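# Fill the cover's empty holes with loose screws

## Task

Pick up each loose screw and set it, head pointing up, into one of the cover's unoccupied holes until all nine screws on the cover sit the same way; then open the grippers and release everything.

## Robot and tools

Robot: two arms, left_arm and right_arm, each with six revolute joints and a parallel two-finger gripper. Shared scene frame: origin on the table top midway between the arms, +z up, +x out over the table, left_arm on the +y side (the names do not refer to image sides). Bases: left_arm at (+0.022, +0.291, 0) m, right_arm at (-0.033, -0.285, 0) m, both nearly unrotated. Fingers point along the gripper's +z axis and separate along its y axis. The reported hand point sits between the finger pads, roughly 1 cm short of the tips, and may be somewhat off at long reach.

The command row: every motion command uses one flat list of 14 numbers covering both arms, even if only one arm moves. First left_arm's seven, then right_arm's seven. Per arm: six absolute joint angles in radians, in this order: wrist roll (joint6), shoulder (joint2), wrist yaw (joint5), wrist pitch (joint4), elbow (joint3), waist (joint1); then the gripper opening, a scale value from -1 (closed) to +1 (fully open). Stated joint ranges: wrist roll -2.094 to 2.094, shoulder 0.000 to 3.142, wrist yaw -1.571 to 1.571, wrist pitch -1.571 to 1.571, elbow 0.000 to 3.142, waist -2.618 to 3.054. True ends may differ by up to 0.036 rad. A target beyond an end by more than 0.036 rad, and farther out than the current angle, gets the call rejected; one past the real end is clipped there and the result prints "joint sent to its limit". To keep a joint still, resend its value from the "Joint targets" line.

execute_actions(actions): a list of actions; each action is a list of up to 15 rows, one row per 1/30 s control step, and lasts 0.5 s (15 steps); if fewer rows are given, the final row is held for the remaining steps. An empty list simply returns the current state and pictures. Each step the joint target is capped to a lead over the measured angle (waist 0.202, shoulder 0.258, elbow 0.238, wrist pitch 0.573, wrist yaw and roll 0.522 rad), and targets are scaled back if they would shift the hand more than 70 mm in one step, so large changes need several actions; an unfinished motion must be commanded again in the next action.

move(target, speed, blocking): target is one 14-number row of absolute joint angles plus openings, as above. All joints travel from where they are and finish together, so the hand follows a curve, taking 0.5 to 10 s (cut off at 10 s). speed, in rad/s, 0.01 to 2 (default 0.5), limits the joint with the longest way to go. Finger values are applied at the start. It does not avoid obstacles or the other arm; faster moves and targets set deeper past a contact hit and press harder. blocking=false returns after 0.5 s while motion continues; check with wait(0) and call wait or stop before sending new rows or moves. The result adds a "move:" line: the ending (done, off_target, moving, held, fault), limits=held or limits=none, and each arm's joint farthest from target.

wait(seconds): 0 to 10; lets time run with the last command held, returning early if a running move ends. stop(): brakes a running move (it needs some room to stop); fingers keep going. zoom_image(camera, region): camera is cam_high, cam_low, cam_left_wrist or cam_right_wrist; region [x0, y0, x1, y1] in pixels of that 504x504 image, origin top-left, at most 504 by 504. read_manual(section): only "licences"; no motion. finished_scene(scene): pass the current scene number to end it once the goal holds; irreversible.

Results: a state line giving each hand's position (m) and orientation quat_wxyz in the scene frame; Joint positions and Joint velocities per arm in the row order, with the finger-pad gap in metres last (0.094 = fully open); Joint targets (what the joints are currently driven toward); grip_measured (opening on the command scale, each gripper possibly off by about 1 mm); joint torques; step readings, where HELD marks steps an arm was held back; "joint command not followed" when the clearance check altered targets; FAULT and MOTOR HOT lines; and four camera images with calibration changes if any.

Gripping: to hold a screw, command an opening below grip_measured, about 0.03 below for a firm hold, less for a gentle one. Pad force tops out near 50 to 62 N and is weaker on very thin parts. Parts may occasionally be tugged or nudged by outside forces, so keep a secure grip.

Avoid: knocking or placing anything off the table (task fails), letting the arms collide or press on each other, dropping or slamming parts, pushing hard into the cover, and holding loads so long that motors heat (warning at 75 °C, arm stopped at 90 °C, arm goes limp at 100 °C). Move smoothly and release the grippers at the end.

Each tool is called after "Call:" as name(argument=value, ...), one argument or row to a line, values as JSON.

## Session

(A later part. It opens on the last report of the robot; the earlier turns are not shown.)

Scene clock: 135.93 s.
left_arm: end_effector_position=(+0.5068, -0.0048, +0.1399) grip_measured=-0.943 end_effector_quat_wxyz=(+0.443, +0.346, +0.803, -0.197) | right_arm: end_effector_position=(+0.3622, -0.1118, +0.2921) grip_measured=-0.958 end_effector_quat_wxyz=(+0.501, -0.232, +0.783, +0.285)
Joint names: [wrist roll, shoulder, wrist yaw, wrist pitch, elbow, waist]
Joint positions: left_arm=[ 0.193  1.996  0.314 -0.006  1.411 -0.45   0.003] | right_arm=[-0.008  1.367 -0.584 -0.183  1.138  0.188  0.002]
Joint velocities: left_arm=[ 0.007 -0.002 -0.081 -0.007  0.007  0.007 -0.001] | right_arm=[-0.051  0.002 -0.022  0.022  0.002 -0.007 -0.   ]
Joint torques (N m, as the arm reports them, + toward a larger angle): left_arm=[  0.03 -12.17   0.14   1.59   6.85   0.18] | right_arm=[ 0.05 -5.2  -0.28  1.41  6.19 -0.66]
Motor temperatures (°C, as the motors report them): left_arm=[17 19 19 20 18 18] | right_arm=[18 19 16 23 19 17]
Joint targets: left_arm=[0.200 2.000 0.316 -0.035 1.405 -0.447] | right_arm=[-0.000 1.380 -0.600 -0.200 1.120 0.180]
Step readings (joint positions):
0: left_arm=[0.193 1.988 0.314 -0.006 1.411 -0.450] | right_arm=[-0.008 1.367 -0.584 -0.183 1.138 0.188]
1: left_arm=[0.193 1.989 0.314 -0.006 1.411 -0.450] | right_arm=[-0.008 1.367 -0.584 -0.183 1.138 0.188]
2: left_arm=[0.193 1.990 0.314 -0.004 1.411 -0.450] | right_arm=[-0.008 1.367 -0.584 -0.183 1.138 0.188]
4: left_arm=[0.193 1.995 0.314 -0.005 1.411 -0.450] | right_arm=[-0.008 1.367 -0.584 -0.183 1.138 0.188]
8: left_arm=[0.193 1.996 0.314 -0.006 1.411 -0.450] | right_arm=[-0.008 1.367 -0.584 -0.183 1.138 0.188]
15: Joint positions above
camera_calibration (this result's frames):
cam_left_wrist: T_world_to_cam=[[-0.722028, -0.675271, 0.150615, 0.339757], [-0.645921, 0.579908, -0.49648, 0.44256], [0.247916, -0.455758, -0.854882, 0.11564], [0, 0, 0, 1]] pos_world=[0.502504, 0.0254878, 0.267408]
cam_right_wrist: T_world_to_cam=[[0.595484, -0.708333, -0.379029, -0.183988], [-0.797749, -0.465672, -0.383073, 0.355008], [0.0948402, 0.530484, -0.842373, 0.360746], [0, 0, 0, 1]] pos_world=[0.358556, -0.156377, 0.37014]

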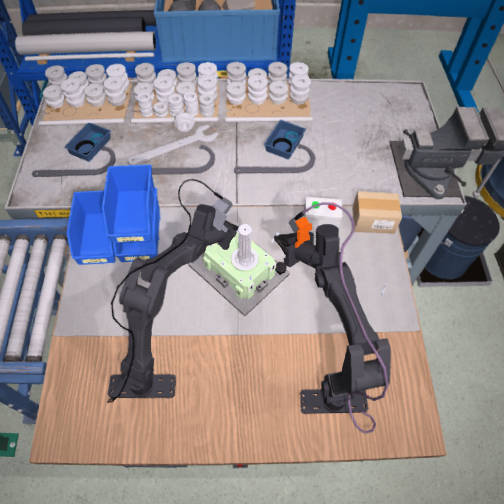

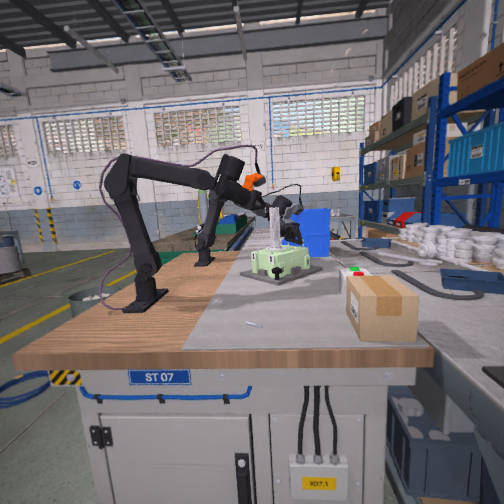

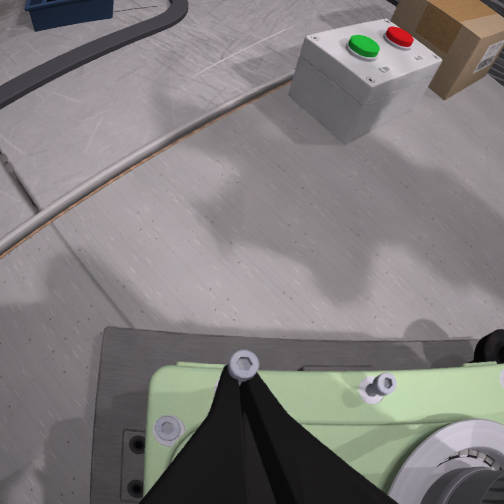

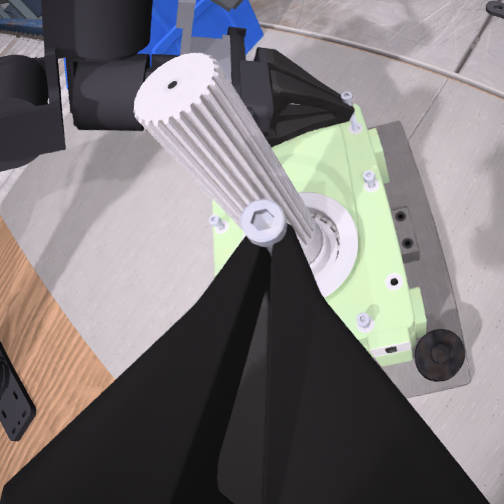

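In. Lower more, release.

Call:
execute_actions(
  actions=[
    [[0.2,2.02,0.316,-0.02,1.405,-0.447,-0.97,0,1.38,-0.6,-0.2,1.12,0.18,-0.975]],
    [[0.2,2.02,0.316,-0.01,1.405,-0.447,-0.65,0,1.38,-0.6,-0.2,1.12,0.18,-0.975]],
  ],
)

Call:
zoom_image(
  camera="cam_right_wrist",
  region=[300,60,450,310],
)

Scene clock: 138.23 s.
left_arm: end_effector_position=(+0.5073, -0.0050, +0.1335) grip_measured=-0.652 end_effector_quat_wxyz=(+0.438, +0.346, +0.806, -0.197) | right_arm: end_effector_position=(+0.3622, -0.1118, +0.2921) grip_measured=-0.958 end_effector_quat_wxyz=(+0.501, -0.232, +0.783, +0.285)
Joint names: [wrist roll, shoulder, wrist yaw, wrist pitch, elbow, waist]
Joint positions: left_arm=[ 0.193  2.009  0.314 -0.004  1.411 -0.45   0.016] | right_arm=[-0.008  1.367 -0.584 -0.183  1.138  0.188  0.002]
Joint velocities: left_arm=[ 0.022  0.012  0.022 -0.007  0.007  0.002 -0.001] | right_arm=[ 0.007 -0.007  0.007  0.037  0.002  0.002 -0.   ]
Joint torques (N m, as the arm reports them, + toward a larger angle): left_arm=[  0.06 -11.65   0.15   1.85   6.96   0.21] | right_arm=[ 0.05 -5.14 -0.29  1.41  6.26 -0.66]
Motor temperatures (°C, as the motors report them): left_arm=[17 19 19 20 18 18] | right_arm=[18 19 16 23 19 17]
Joint targets: left_arm=[0.200 2.020 0.316 -0.010 1.405 -0.447] | right_arm=[-0.000 1.380 -0.600 -0.200 1.120 0.180]
Step readings (joint positions; steps 1 to 15: 1st action; 16 to 30: 2nd action):
0: left_arm=[0.193 1.996 0.314 -0.006 1.411 -0.450] | right_arm=[-0.008 1.367 -0.584 -0.183 1.138 0.188]
1: left_arm=[0.193 1.997 0.314 -0.006 1.411 -0.450] | right_arm=[-0.008 1.367 -0.584 -0.183 1.138 0.188]
2: left_arm=[0.193 1.998 0.314 -0.005 1.411 -0.450] | right_arm=[-0.008 1.367 -0.584 -0.183 1.138 0.188]
4: left_arm=[0.193 2.003 0.314 -0.004 1.411 -0.450] | right_arm=[-0.008 1.367 -0.584 -0.183 1.138 0.188]
8: left_arm=[0.193 2.009 0.314 -0.004 1.411 -0.450] | right_arm=[-0.008 1.367 -0.584 -0.183 1.138 0.188]
15: left_arm=[0.193 2.009 0.314 -0.004 1.411 -0.450] | right_arm=[-0.008 1.367 -0.584 -0.183 1.138 0.188]
16: left_arm=[0.193 2.009 0.314 -0.004 1.411 -0.450] | right_arm=[-0.008 1.367 -0.584 -0.183 1.138 0.188]
17: left_arm=[0.193 2.009 0.314 -0.004 1.411 -0.450] | right_arm=[-0.008 1.367 -0.584 -0.183 1.138 0.188]
19: left_arm=[0.193 2.009 0.314 -0.004 1.411 -0.450] | right_arm=[-0.008 1.367 -0.584 -0.183 1.138 0.188]
23: left_arm=[0.193 2.009 0.314 -0.004 1.411 -0.450] | right_arm=[-0.008 1.367 -0.584 -0.183 1.138 0.188]
30: Joint positions above
camera_calibration (this result's frames):
cam_left_wrist: T_world_to_cam=[[-0.720615, -0.675957, 0.154261, 0.339706], [-0.650482, 0.582121, -0.487861, 0.440995], [0.239974, -0.451904, -0.859183, 0.114553], [0, 0, 0, 1]] pos_world=[0.504167, 0.0246808, 0.261163]
cam_right_wrist: T_world_to_cam=[[0.595484, -0.708333, -0.379029, -0.183988], [-0.797749, -0.465672, -0.383073, 0.355008], [0.0948402, 0.530484, -0.842373, 0.360746], [0, 0, 0, 1]] pos_world=[0.358556, -0.156377, 0.37014]

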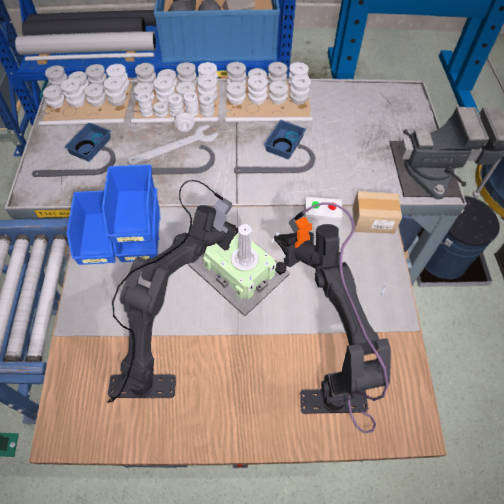

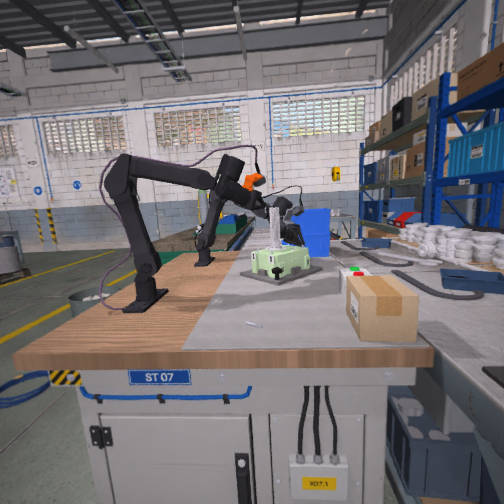

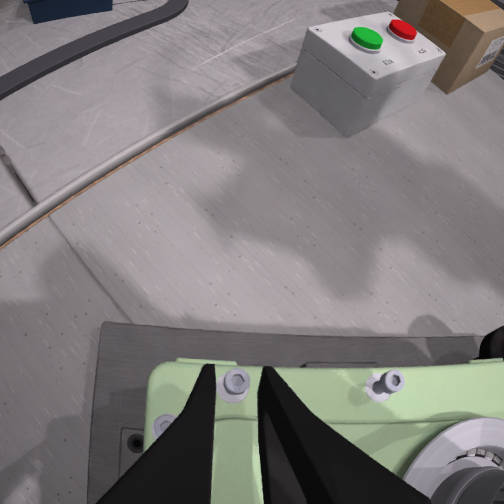

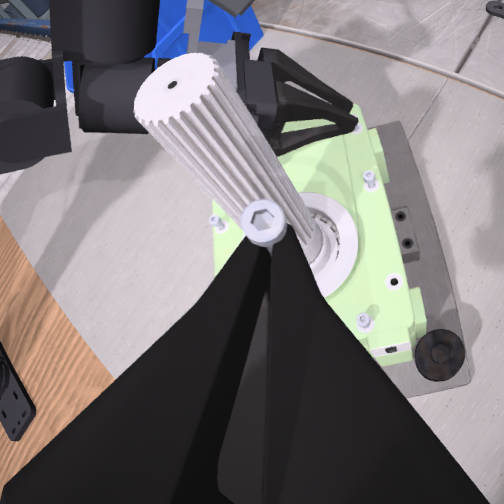

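Region (300, 60, 450, 310) of cam_right_wrist's 504x504 image, scaled by 2.016, with more detail than that image has; it fills the left 302 columns of this view, and the rest is white.

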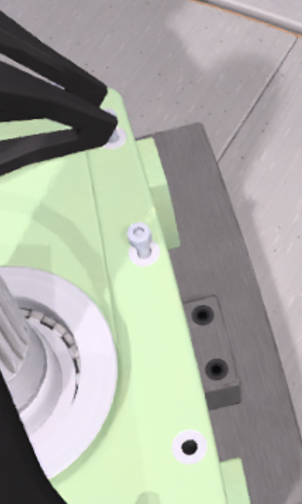

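Call:
move(
  target=[0.2,1.9,0.316,0,1.405,-0.44,-0.65,0,1.38,0,-0.2,1.12,0.2,-0.975],
)

Call:
move(
  target=[0.3,1.93,0.7,-0.05,1.45,-0.33,-1,0,1.6,0,0.05,1.02,0.4,-0.975],
  speed=0.3,
)

Scene clock: 143.60 s.
left_arm: end_effector_position=(+0.5048, -0.0038, +0.1862) grip_measured=-0.652 end_effector_quat_wxyz=(+0.482, +0.345, +0.780, -0.198) | right_arm: end_effector_position=(+0.4061, -0.2015, +0.2803) grip_measured=-0.958 end_effector_quat_wxyz=(+0.545, -0.082, +0.833, +0.052)
Joint names: [wrist roll, shoulder, wrist yaw, wrist pitch, elbow, waist]
Joint positions: left_arm=[ 0.193  1.915  0.314  0.005  1.411 -0.45   0.016] | right_arm=[-0.008  1.367 -0.013 -0.183  1.138  0.188  0.002]
Joint velocities: left_arm=[ 0.022 -0.012  0.007  0.095 -0.012  0.022  0.001] | right_arm=[ 0.007 -0.012 -0.022 -0.037  0.002 -0.002  0.001]
Joint torques (N m, as the arm reports them, + toward a larger angle): left_arm=[  0.05 -13.16   0.18   1.93   6.97   0.8 ] | right_arm=[ 0.05 -5.25  0.09  1.51  6.28  1.01]
Motor temperatures (°C, as the motors report them): left_arm=[17 19 19 21 18 18] | right_arm=[18 19 16 23 19 17]
Joint targets: left_arm=[0.200 1.900 0.316 0.000 1.405 -0.440] | right_arm=[-0.000 1.380 0.000 -0.200 1.120 0.200]
move: done; limits=none; left_arm: farthest joint: the shoulder, 0.015 radians from its target (0.109 radians at the start); right_arm: farthest joint: the elbow, 0.018 radians from its target (0.018 radians at the start)
camera_calibration (this result's frames):
cam_left_wrist: T_world_to_cam=[[-0.73312, -0.669889, 0.117408, 0.343806], [-0.601744, 0.558471, -0.570976, 0.455202], [0.316921, -0.489243, -0.812528, 0.113303], [0, 0, 0, 1]] pos_world=[0.490058, 0.0315274, 0.311606]
cam_right_wrist: T_world_to_cam=[[0.154032, -0.973637, -0.168244, -0.211393], [-0.930688, -0.0857882, -0.355613, 0.466517], [0.331804, 0.211358, -0.919366, 0.255237], [0, 0, 0, 1]] pos_world=[0.382055, -0.219745, 0.36499]

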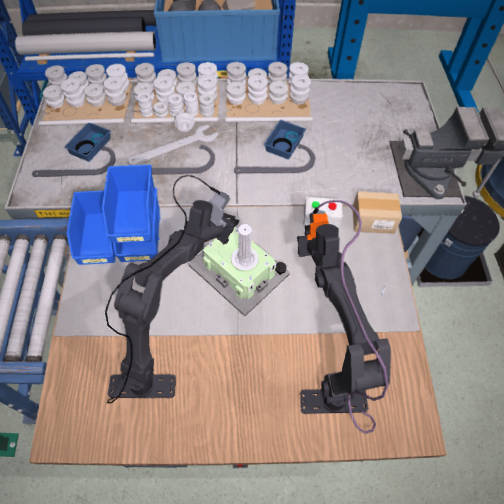

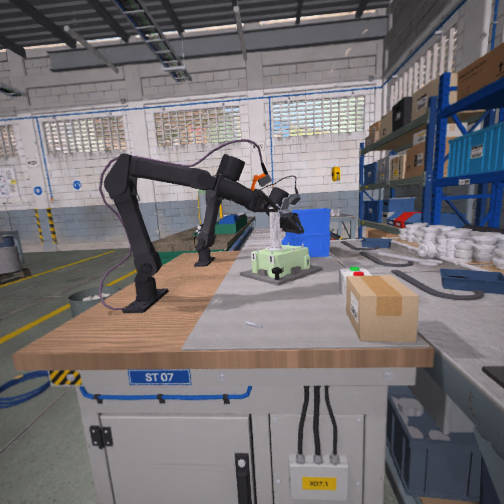

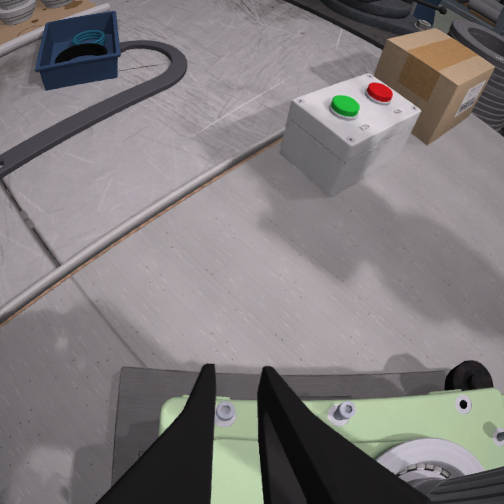

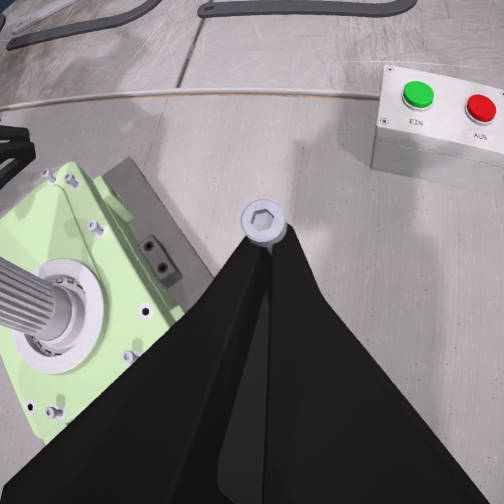

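Scene clock: 145.57 s.
left_arm: end_effector_position=(+0.4884, +0.0071, +0.1996) grip_measured=-0.979 end_effector_quat_wxyz=(+0.464, +0.413, +0.723, -0.303) | right_arm: end_effector_position=(+0.4118, -0.1025, +0.1799) grip_measured=-0.958 end_effector_quat_wxyz=(+0.493, -0.170, +0.848, +0.098)
Joint names: [wrist roll, shoulder, wrist yaw, wrist pitch, elbow, waist]
Joint positions: left_arm=[ 0.292  1.919  0.688 -0.03   1.425 -0.337  0.001] | right_arm=[-0.008  1.59  -0.011  0.043  1.029  0.391  0.002]
Joint velocities: left_arm=[-0.051  0.007  0.037 -0.037  0.002 -0.002 -0.001] | right_arm=[ 0.037 -0.012 -0.022  0.007 -0.002 -0.012 -0.   ]
Joint torques (N m, as the arm reports them, + toward a larger angle): left_arm=[  0.07 -10.93   0.39   1.63   9.15   0.67] | right_arm=[ 0.04 -7.64  0.09  1.67  6.77  0.83]
Motor temperatures (°C, as the motors report them): left_arm=[17 19 19 21 18 18] | right_arm=[18 19 16 23 19 17]
Joint targets: left_arm=[0.300 1.930 0.700 -0.050 1.450 -0.330] | right_arm=[0.000 1.600 0.000 0.050 1.020 0.400]
move: off_target (left_arm); limits=none; left_arm: farthest joint: the elbow, 0.025 radians from its target (0.039 radians at the start); right_arm: farthest joint: the wrist yaw, 0.011 radians from its target (0.013 radians at the start)
camera_calibration (this result's frames):
cam_left_wrist: T_world_to_cam=[[-0.873877, -0.446325, 0.192698, 0.389652], [-0.459923, 0.63059, -0.625162, 0.38788], [0.157512, -0.634941, -0.756333, 0.202375], [0, 0, 0, 1]] pos_world=[0.487027, 0.0578141, 0.320465]
cam_right_wrist: T_world_to_cam=[[0.329527, -0.929733, -0.164343, -0.201267], [-0.924606, -0.28255, -0.25548, 0.403949], [0.191093, 0.23614, -0.952744, 0.206634], [0, 0, 0, 1]] pos_world=[0.40033, -0.121783, 0.266994]

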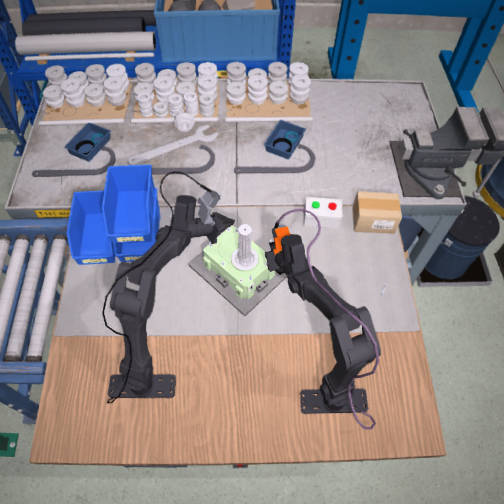

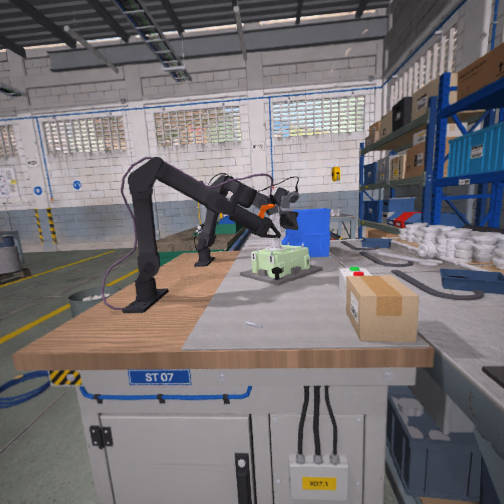

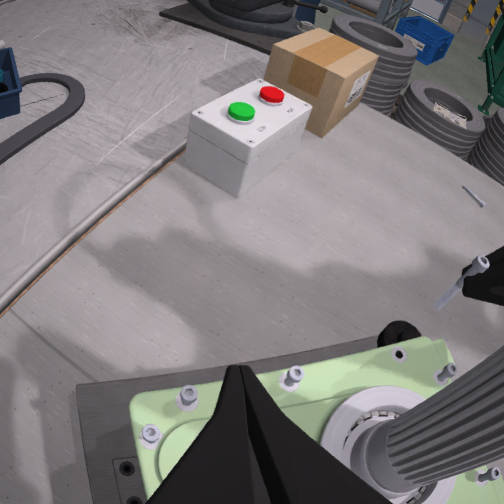

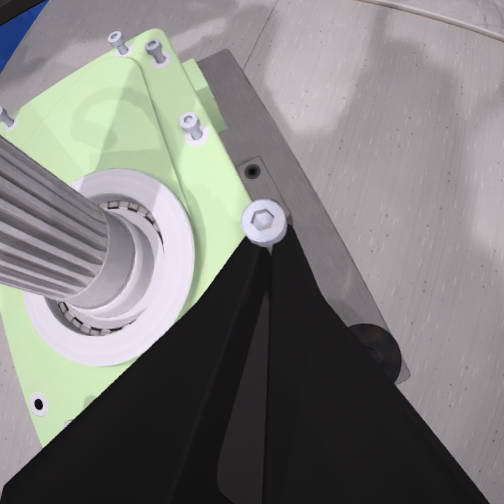

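Call:
move(
  target=[0.3,1.93,0.7,-0.05,1.45,-0.33,-1,0.008,1.665,0.008,0.075,1.02,0.417,-0.975],
  speed=0.1,
)

Call:
zoom_image(
  camera="cam_left_wrist",
  region=[354,250,504,400],
)

Call:
zoom_image(
  camera="cam_low",
  region=[240,200,320,280],
)

Scene clock: 148.17 s.
left_arm: end_effector_position=(+0.4883, +0.0071, +0.1996) grip_measured=-0.979 end_effector_quat_wxyz=(+0.464, +0.413, +0.723, -0.303) | right_arm: end_effector_position=(+0.4154, -0.0951, +0.1569) grip_measured=-0.958 end_effector_quat_wxyz=(+0.477, -0.174, +0.856, +0.097)
Joint names: [wrist roll, shoulder, wrist yaw, wrist pitch, elbow, waist]
Joint positions: left_arm=[ 0.292  1.919  0.688 -0.03   1.425 -0.337  0.001] | right_arm=[-0.002  1.651 -0.004  0.068  1.029  0.405  0.002]
Joint velocities: left_arm=[-0.022  0.007 -0.037 -0.037  0.007 -0.027  0.002] | right_arm=[-0.11   0.002 -0.125 -0.007 -0.022 -0.002  0.001]
Joint torques (N m, as the arm reports them, + toward a larger angle): left_arm=[  0.06 -10.86   0.38   1.66   8.99   0.53] | right_arm=[ 0.06 -7.83  0.09  1.62  6.64  1.02]
Motor temperatures (°C, as the motors report them): left_arm=[17 19 19 21 18 18] | right_arm=[18 19 16 24 19 17]
Joint targets: left_arm=[0.300 1.930 0.700 -0.050 1.450 -0.330] | right_arm=[0.008 1.665 0.008 0.075 1.020 0.417]
move: off_target (left_arm); limits=none; left_arm: farthest joint: the elbow, 0.025 radians from its target (0.025 radians at the start); right_arm: farthest joint: the shoulder, 0.014 radians from its target (0.075 radians at the start)
camera_calibration (this result's frames):
cam_left_wrist: T_world_to_cam=[[-0.874012, -0.446002, 0.192834, 0.389622], [-0.459754, 0.63063, -0.625246, 0.387827], [0.157254, -0.635129, -0.756229, 0.202482], [0, 0, 0, 1]] pos_world=[0.486999, 0.0577992, 0.320478]
cam_right_wrist: T_world_to_cam=[[0.328348, -0.930195, -0.164087, -0.198894], [-0.931367, -0.28991, -0.220245, 0.400085], [0.1573, 0.225143, -0.961544, 0.196652], [0, 0, 0, 1]] pos_world=[0.406999, -0.113296, 0.24457]

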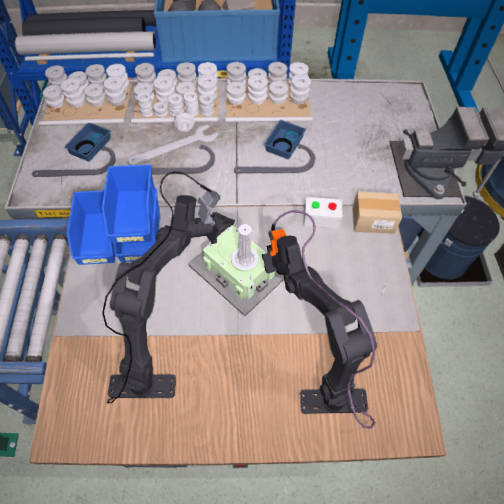

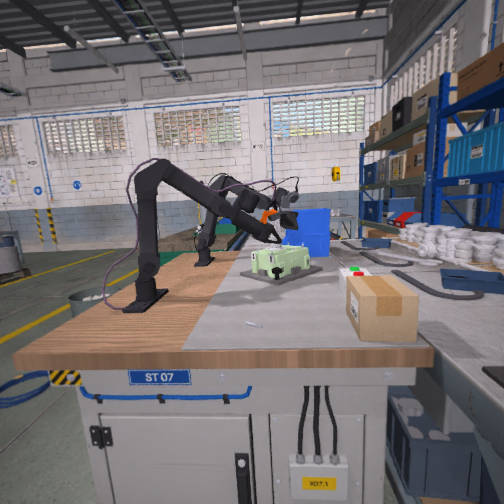

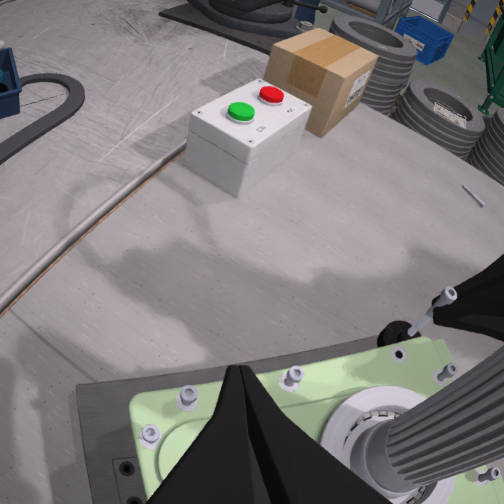

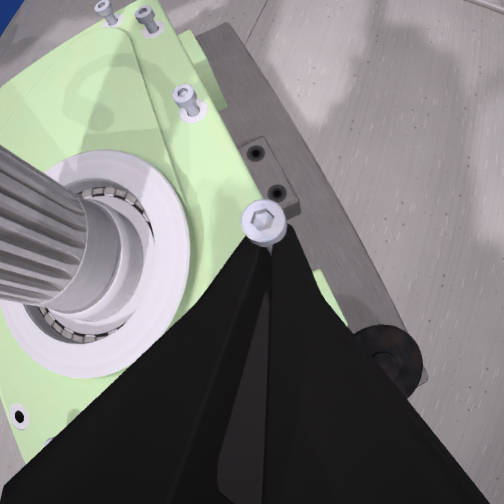

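Region (354, 250, 504, 400) of cam_left_wrist's 504x504 image, scaled by 3.360, with more detail than that image has.

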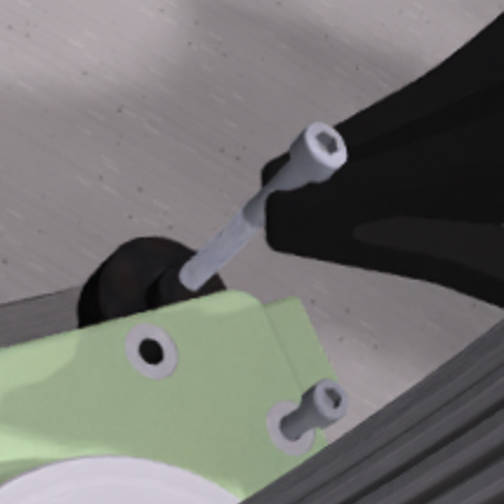

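Region (240, 200, 320, 280) of cam_low's 504x504 image, scaled by 6.300, with more detail than that image has.

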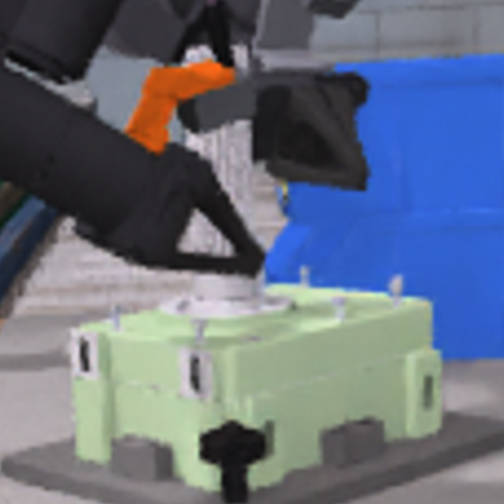

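Call:
move(
  target=[0.3,1.93,0.7,-0.05,1.45,-0.33,-1,0.008,1.694,0.008,0.104,1.02,0.424,-0.975],
  speed=0.06,
)

Call:
zoom_image(
  camera="cam_left_wrist",
  region=[354,250,504,400],
)

Scene clock: 152.37 s.
left_arm: end_effector_position=(+0.4883, +0.0071, +0.1996) grip_measured=-0.979 end_effector_quat_wxyz=(+0.464, +0.413, +0.723, -0.303) | right_arm: end_effector_position=(+0.4185, -0.0901, +0.1494) grip_measured=-0.958 end_effector_quat_wxyz=(+0.477, -0.177, +0.856, +0.099)
Joint names: [wrist roll, shoulder, wrist yaw, wrist pitch, elbow, waist]
Joint positions: left_arm=[ 0.292  1.919  0.688 -0.03   1.425 -0.337  0.001] | right_arm=[-0.002  1.68  -0.003  0.097  1.029  0.412  0.002]
Joint velocities: left_arm=[-0.007 -0.012 -0.022 -0.037 -0.002  0.007  0.001] | right_arm=[-0.007 -0.007  0.007 -0.051  0.007 -0.002  0.   ]
Joint torques (N m, as the arm reports them, + toward a larger angle): left_arm=[  0.06 -10.79   0.35   1.62   9.12   0.51] | right_arm=[ 0.06 -8.08  0.08  1.61  6.57  1.04]
Motor temperatures (°C, as the motors report them): left_arm=[17 19 19 21 18 18] | right_arm=[18 19 16 24 19 17]
Joint targets: left_arm=[0.300 1.930 0.700 -0.050 1.450 -0.330] | right_arm=[0.008 1.694 0.008 0.104 1.020 0.424]
move: off_target (left_arm); limits=none; left_arm: farthest joint: the elbow, 0.025 radians from its target (0.025 radians at the start); right_arm: farthest joint: the shoulder, 0.014 radians from its target (0.043 radians at the start)
camera_calibration (this result's frames):
cam_left_wrist: T_world_to_cam=[[-0.874012, -0.446002, 0.192834, 0.389622], [-0.459754, 0.63063, -0.625246, 0.387827], [0.157254, -0.635129, -0.756229, 0.202482], [0, 0, 0, 1]] pos_world=[0.486999, 0.0577992, 0.320478]
cam_right_wrist: T_world_to_cam=[[0.334505, -0.928068, -0.163692, -0.198921], [-0.929399, -0.296131, -0.220282, 0.401379], [0.155963, 0.225821, -0.961603, 0.188491], [0, 0, 0, 1]] pos_world=[0.410184, -0.108317, 0.237108]

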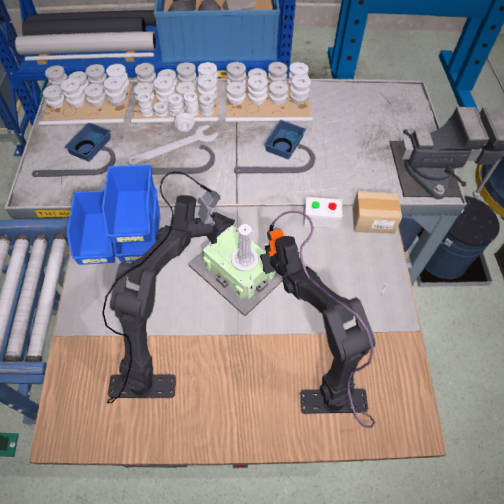

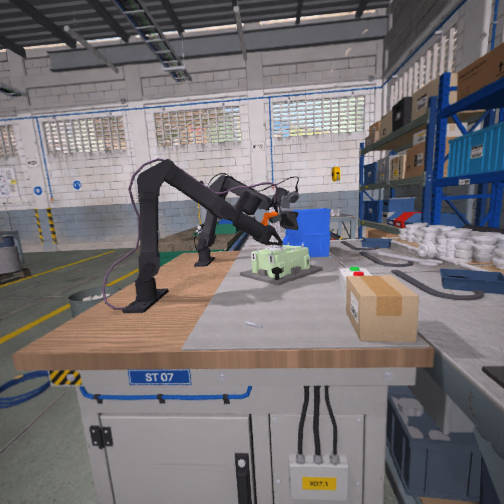

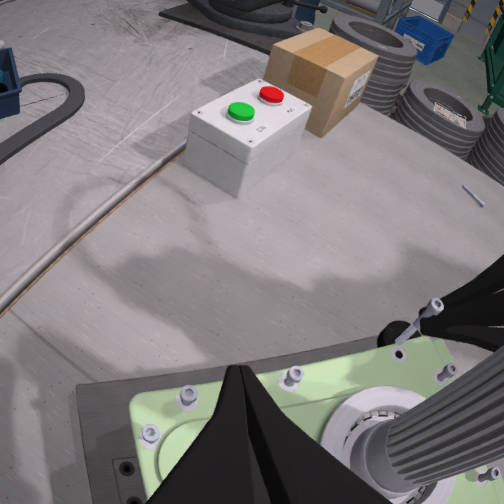

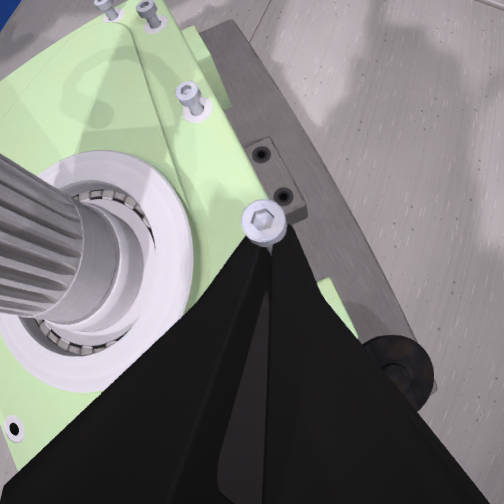

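Region (354, 250, 504, 400) of cam_left_wrist's 504x504 image, scaled by 3.360, with more detail than that image has.

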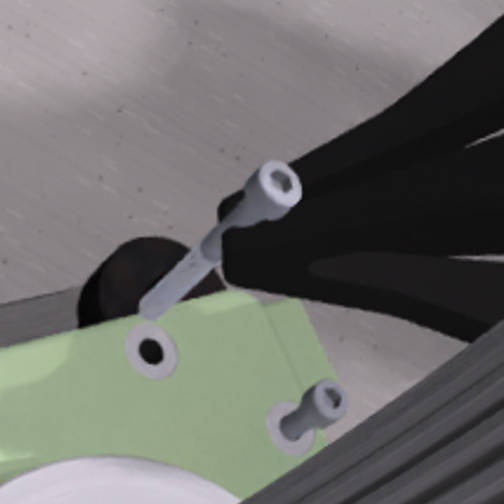

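Call:
move(
  target=[0.3,1.93,0.7,-0.05,1.45,-0.33,-1,0.008,1.66,0.008,0.126,0.989,0.424,-0.975],
  speed=0.06,
)

Call:
zoom_image(
  camera="cam_left_wrist",
  region=[354,250,504,400],
)

Call:
zoom_image(
  camera="cam_low",
  region=[260,220,300,260],
)

Scene clock: 156.03 s.
left_arm: end_effector_position=(+0.4883, +0.0071, +0.1996) grip_measured=-0.979 end_effector_quat_wxyz=(+0.464, +0.413, +0.723, -0.303) | right_arm: end_effector_position=(+0.4151, -0.0915, +0.1418) grip_measured=-0.958 end_effector_quat_wxyz=(+0.474, -0.177, +0.857, +0.098)
Joint names: [wrist roll, shoulder, wrist yaw, wrist pitch, elbow, waist]
Joint positions: left_arm=[ 0.292  1.919  0.688 -0.03   1.425 -0.337  0.001] | right_arm=[-0.002  1.68  -0.003  0.119  1.001  0.412  0.002]
Joint velocities: left_arm=[-0.051  0.002 -0.051  0.095  0.007 -0.012 -0.001] | right_arm=[-0.007 -0.007 -0.066  0.022 -0.007 -0.007  0.   ]
Joint torques (N m, as the arm reports them, + toward a larger angle): left_arm=[  0.03 -10.98   0.38   1.64   9.09   0.49] | right_arm=[  0.06 -10.99   0.09   1.61   6.28   1.02]
Motor temperatures (°C, as the motors report them): left_arm=[17 19 19 21 18 18] | right_arm=[18 19 16 24 19 17]
Joint targets: left_arm=[0.300 1.930 0.700 -0.050 1.450 -0.330] | right_arm=[0.008 1.660 0.008 0.126 0.989 0.424]
move: off_target (left_arm); limits=none; left_arm: farthest joint: the elbow, 0.025 radians from its target (0.025 radians at the start); right_arm: farthest joint: the shoulder, 0.020 radians from its target (0.020 radians at the start)
camera_calibration (this result's frames):
cam_left_wrist: T_world_to_cam=[[-0.874012, -0.446002, 0.192834, 0.389622], [-0.459754, 0.63063, -0.625246, 0.387827], [0.157254, -0.635129, -0.756229, 0.202482], [0, 0, 0, 1]] pos_world=[0.486999, 0.0577992, 0.320478]
cam_right_wrist: T_world_to_cam=[[0.333645, -0.928436, -0.163362, -0.200098], [-0.930543, -0.296621, -0.214723, 0.395802], [0.1509, 0.223657, -0.962916, 0.184114], [0, 0, 0, 1]] pos_world=[0.40729, -0.109554, 0.229585]

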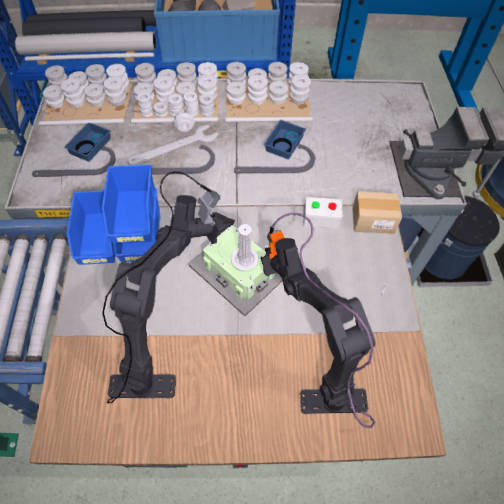

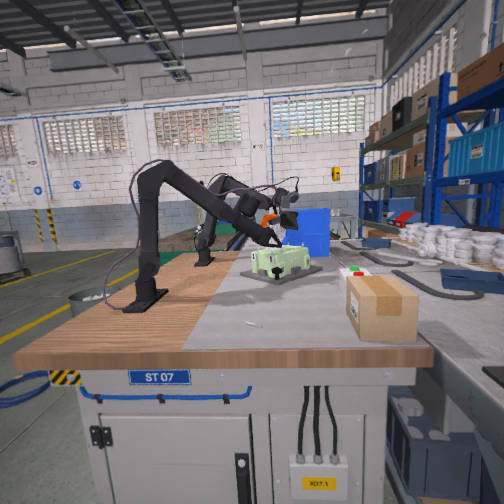

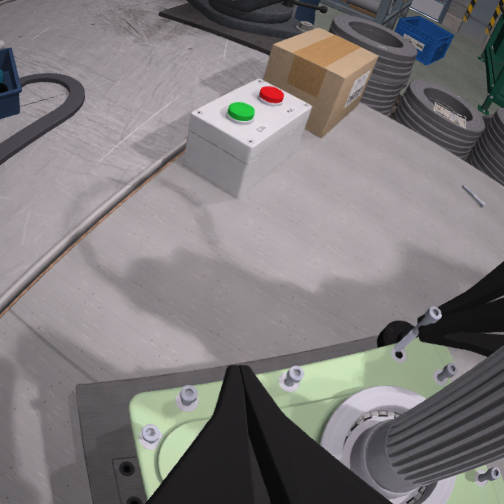

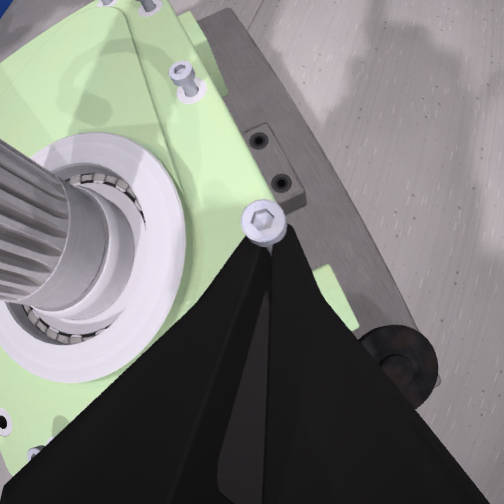

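Region (354, 250, 504, 400) of cam_left_wrist's 504x504 image, scaled by 3.360, with more detail than that image has.

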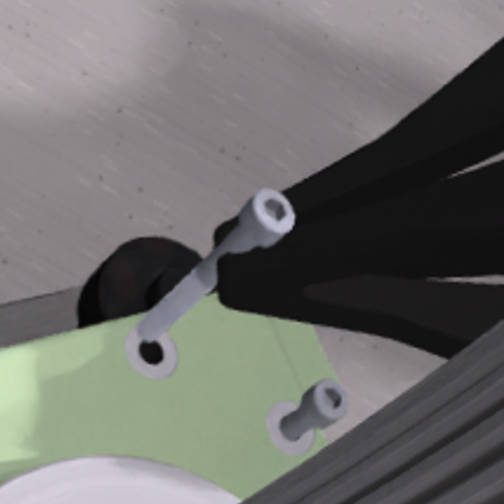

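Region (260, 220, 300, 260) of cam_low's 504x504 image, scaled by 12.600, with more detail than that image has.

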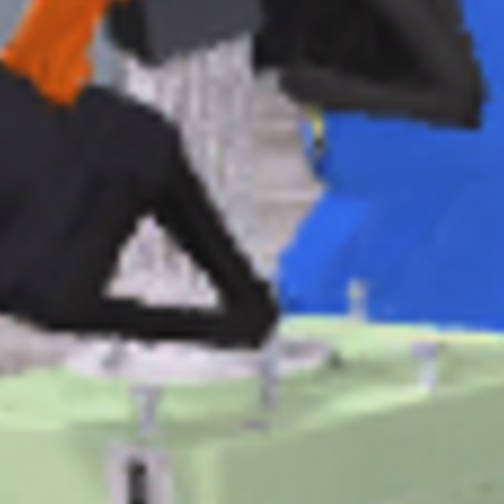

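Call:
move(
  target=[0.3,1.93,0.7,-0.05,1.45,-0.33,-1,0.008,1.646,0.008,0.142,0.963,0.424,-0.975],
  speed=0.04,
)

Call:
zoom_image(
  camera="cam_left_wrist",
  region=[354,250,504,400],
)

Call:
zoom_image(
  camera="cam_low",
  region=[260,220,300,260],
)

Scene clock: 159.50 s.
left_arm: end_effector_position=(+0.4884, +0.0070, +0.1997) grip_measured=-0.979 end_effector_quat_wxyz=(+0.464, +0.413, +0.723, -0.303) | right_arm: end_effector_position=(+0.4115, -0.0930, +0.1390) grip_measured=-0.958 end_effector_quat_wxyz=(+0.475, -0.177, +0.856, +0.098)
Joint names: [wrist roll, shoulder, wrist yaw, wrist pitch, elbow, waist]
Joint positions: left_arm=[ 0.292  1.919  0.688 -0.03   1.425 -0.337  0.001] | right_arm=[-0.002  1.67  -0.003  0.137  0.975  0.412  0.002]
Joint velocities: left_arm=[-0.007  0.002  0.007 -0.037 -0.002  0.002  0.001] | right_arm=[-0.051  0.002  0.007 -0.022 -0.012 -0.002 -0.001]
Joint torques (N m, as the arm reports them, + toward a larger angle): left_arm=[  0.07 -11.04   0.3    1.62   9.3    0.66] | right_arm=[  0.06 -11.2    0.09   1.61   6.23   1.  ]
Motor temperatures (°C, as the motors report them): left_arm=[17 19 19 21 19 18] | right_arm=[18 20 16 24 19 17]
Joint targets: left_arm=[0.300 1.930 0.700 -0.050 1.450 -0.330] | right_arm=[0.008 1.646 0.008 0.142 0.963 0.424]
move: off_target (left_arm, right_arm); limits=none; left_arm: farthest joint: the elbow, 0.025 radians from its target (0.025 radians at the start); right_arm: farthest joint: the shoulder, 0.024 radians from its target (0.034 radians at the start)
camera_calibration (this result's frames):
cam_left_wrist: T_world_to_cam=[[-0.874082, -0.445977, 0.192576, 0.389721], [-0.459529, 0.63055, -0.625491, 0.387835], [0.157526, -0.635225, -0.756092, 0.20236], [0, 0, 0, 1]] pos_world=[0.486993, 0.0578013, 0.32054]
cam_right_wrist: T_world_to_cam=[[0.333989, -0.928289, -0.163495, -0.200895], [-0.930089, -0.296427, -0.216947, 0.391541], [0.152926, 0.224523, -0.962395, 0.181464], [0, 0, 0, 1]] pos_world=[0.403513, -0.111168, 0.226738]

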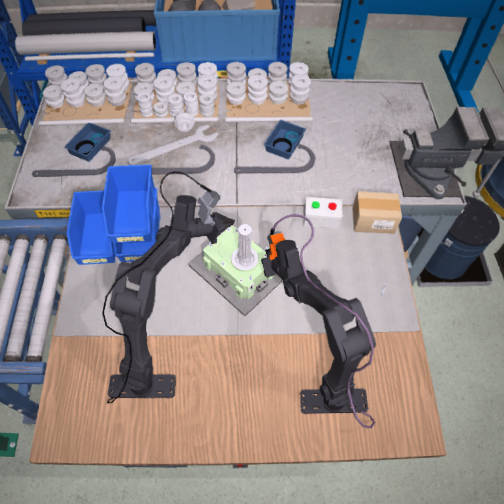

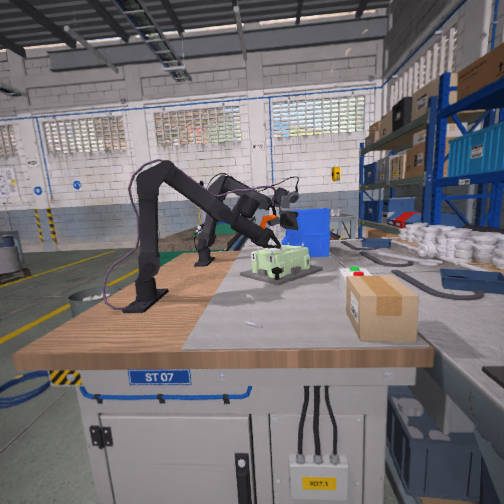

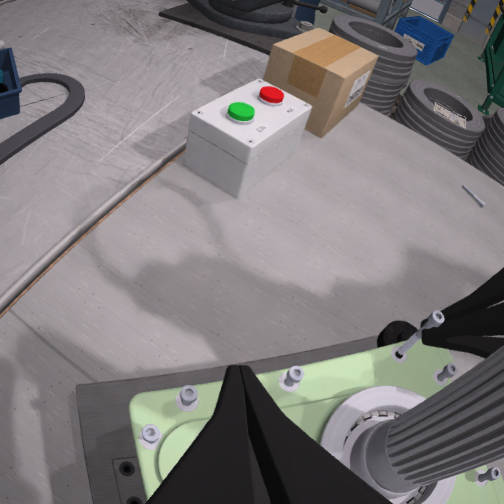

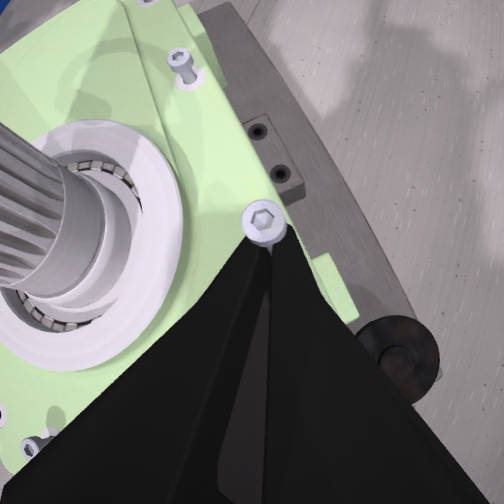

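Region (354, 250, 504, 400) of cam_left_wrist's 504x504 image, scaled by 3.360, with more detail than that image has.

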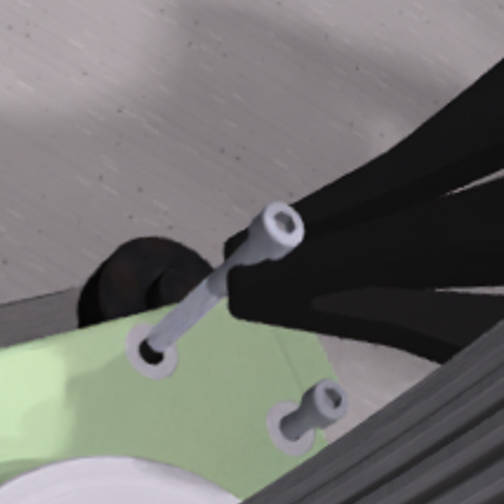

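Region (260, 220, 300, 260) of cam_low's 504x504 image, scaled by 12.600, with more detail than that image has.

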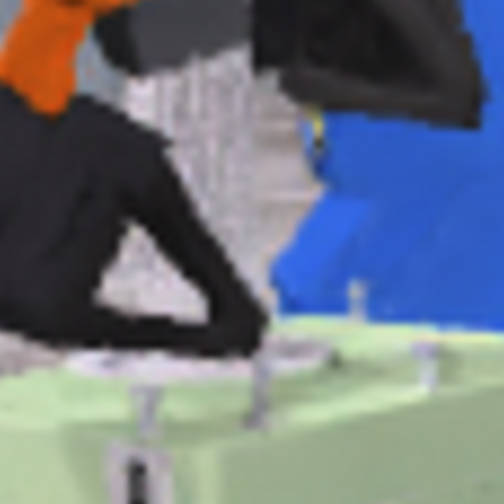

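Call:
move(
  target=[0.3,1.93,0.7,-0.05,1.45,-0.33,-1,0.008,1.697,0.008,0.142,0.963,0.424,-0.975],
  speed=0.04,
)

Call:
zoom_image(
  camera="cam_left_wrist",
  region=[354,250,504,400],
)

Scene clock: 161.67 s.
left_arm: end_effector_position=(+0.4883, +0.0071, +0.1996) grip_measured=-0.979 end_effector_quat_wxyz=(+0.464, +0.413, +0.723, -0.303) | right_arm: end_effector_position=(+0.4125, -0.0926, +0.1371) grip_measured=-0.958 end_effector_quat_wxyz=(+0.475, -0.177, +0.856, +0.098)
Joint names: [wrist roll, shoulder, wrist yaw, wrist pitch, elbow, waist]
Joint positions: left_arm=[ 0.292  1.919  0.688 -0.03   1.425 -0.337  0.001] | right_arm=[-0.002  1.677 -0.003  0.144  0.975  0.412  0.002]
Joint velocities: left_arm=[-0.051  0.012  0.095 -0.022  0.007 -0.007 -0.   ] | right_arm=[-0.066 -0.007 -0.037  0.022 -0.012 -0.012  0.001]
Joint torques (N m, as the arm reports them, + toward a larger angle): left_arm=[  0.04 -10.78   0.36   1.65   9.07   0.46] | right_arm=[ 0.06 -7.43  0.09  1.55  6.17  1.02]
Motor temperatures (°C, as the motors report them): left_arm=[17 19 19 21 19 18] | right_arm=[18 20 16 24 19 17]
Joint targets: left_arm=[0.300 1.930 0.700 -0.050 1.450 -0.330] | right_arm=[0.008 1.697 0.008 0.142 0.963 0.424]
move: off_target (left_arm); limits=none; left_arm: farthest joint: the elbow, 0.025 radians from its target (0.025 radians at the start); right_arm: farthest joint: the shoulder, 0.020 radians from its target (0.027 radians at the start)
camera_calibration (this result's frames):
cam_left_wrist: T_world_to_cam=[[-0.874012, -0.446002, 0.192834, 0.389622], [-0.459754, 0.63063, -0.625246, 0.387827], [0.157254, -0.635129, -0.756229, 0.202482], [0, 0, 0, 1]] pos_world=[0.486999, 0.0577992, 0.320478]
cam_right_wrist: T_world_to_cam=[[0.333932, -0.928314, -0.163473, -0.201129], [-0.930165, -0.296459, -0.216577, 0.392117], [0.152588, 0.224378, -0.962482, 0.179518], [0, 0, 0, 1]] pos_world=[0.404505, -0.110744, 0.224827]

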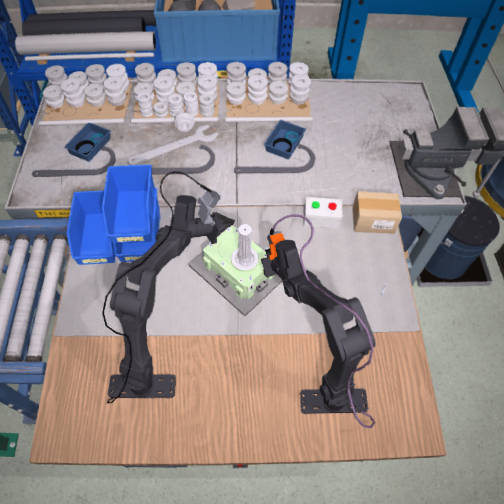

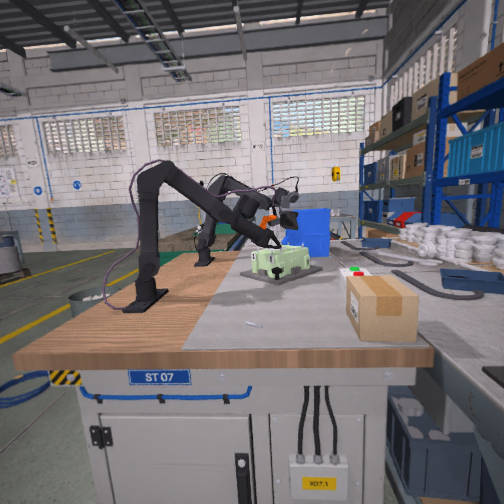

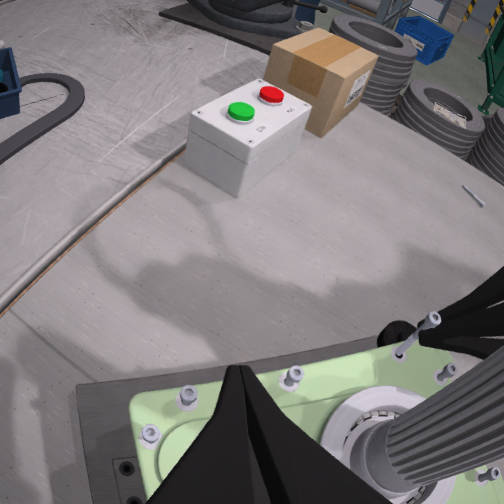

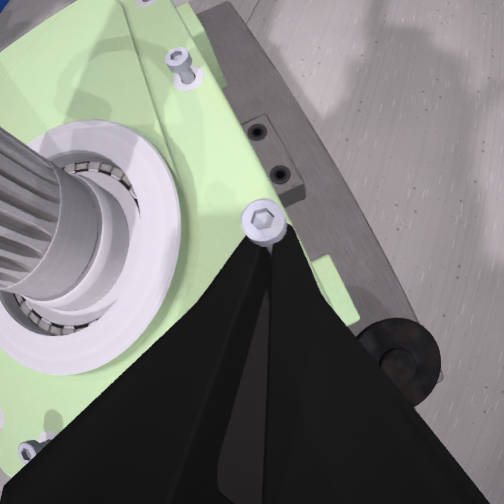

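Region (354, 250, 504, 400) of cam_left_wrist's 504x504 image, scaled by 3.360, with more detail than that image has.

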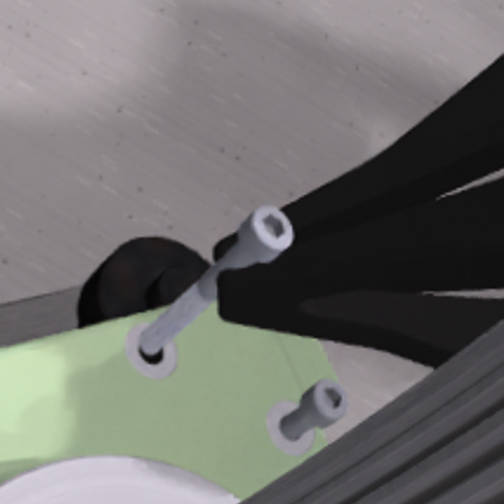

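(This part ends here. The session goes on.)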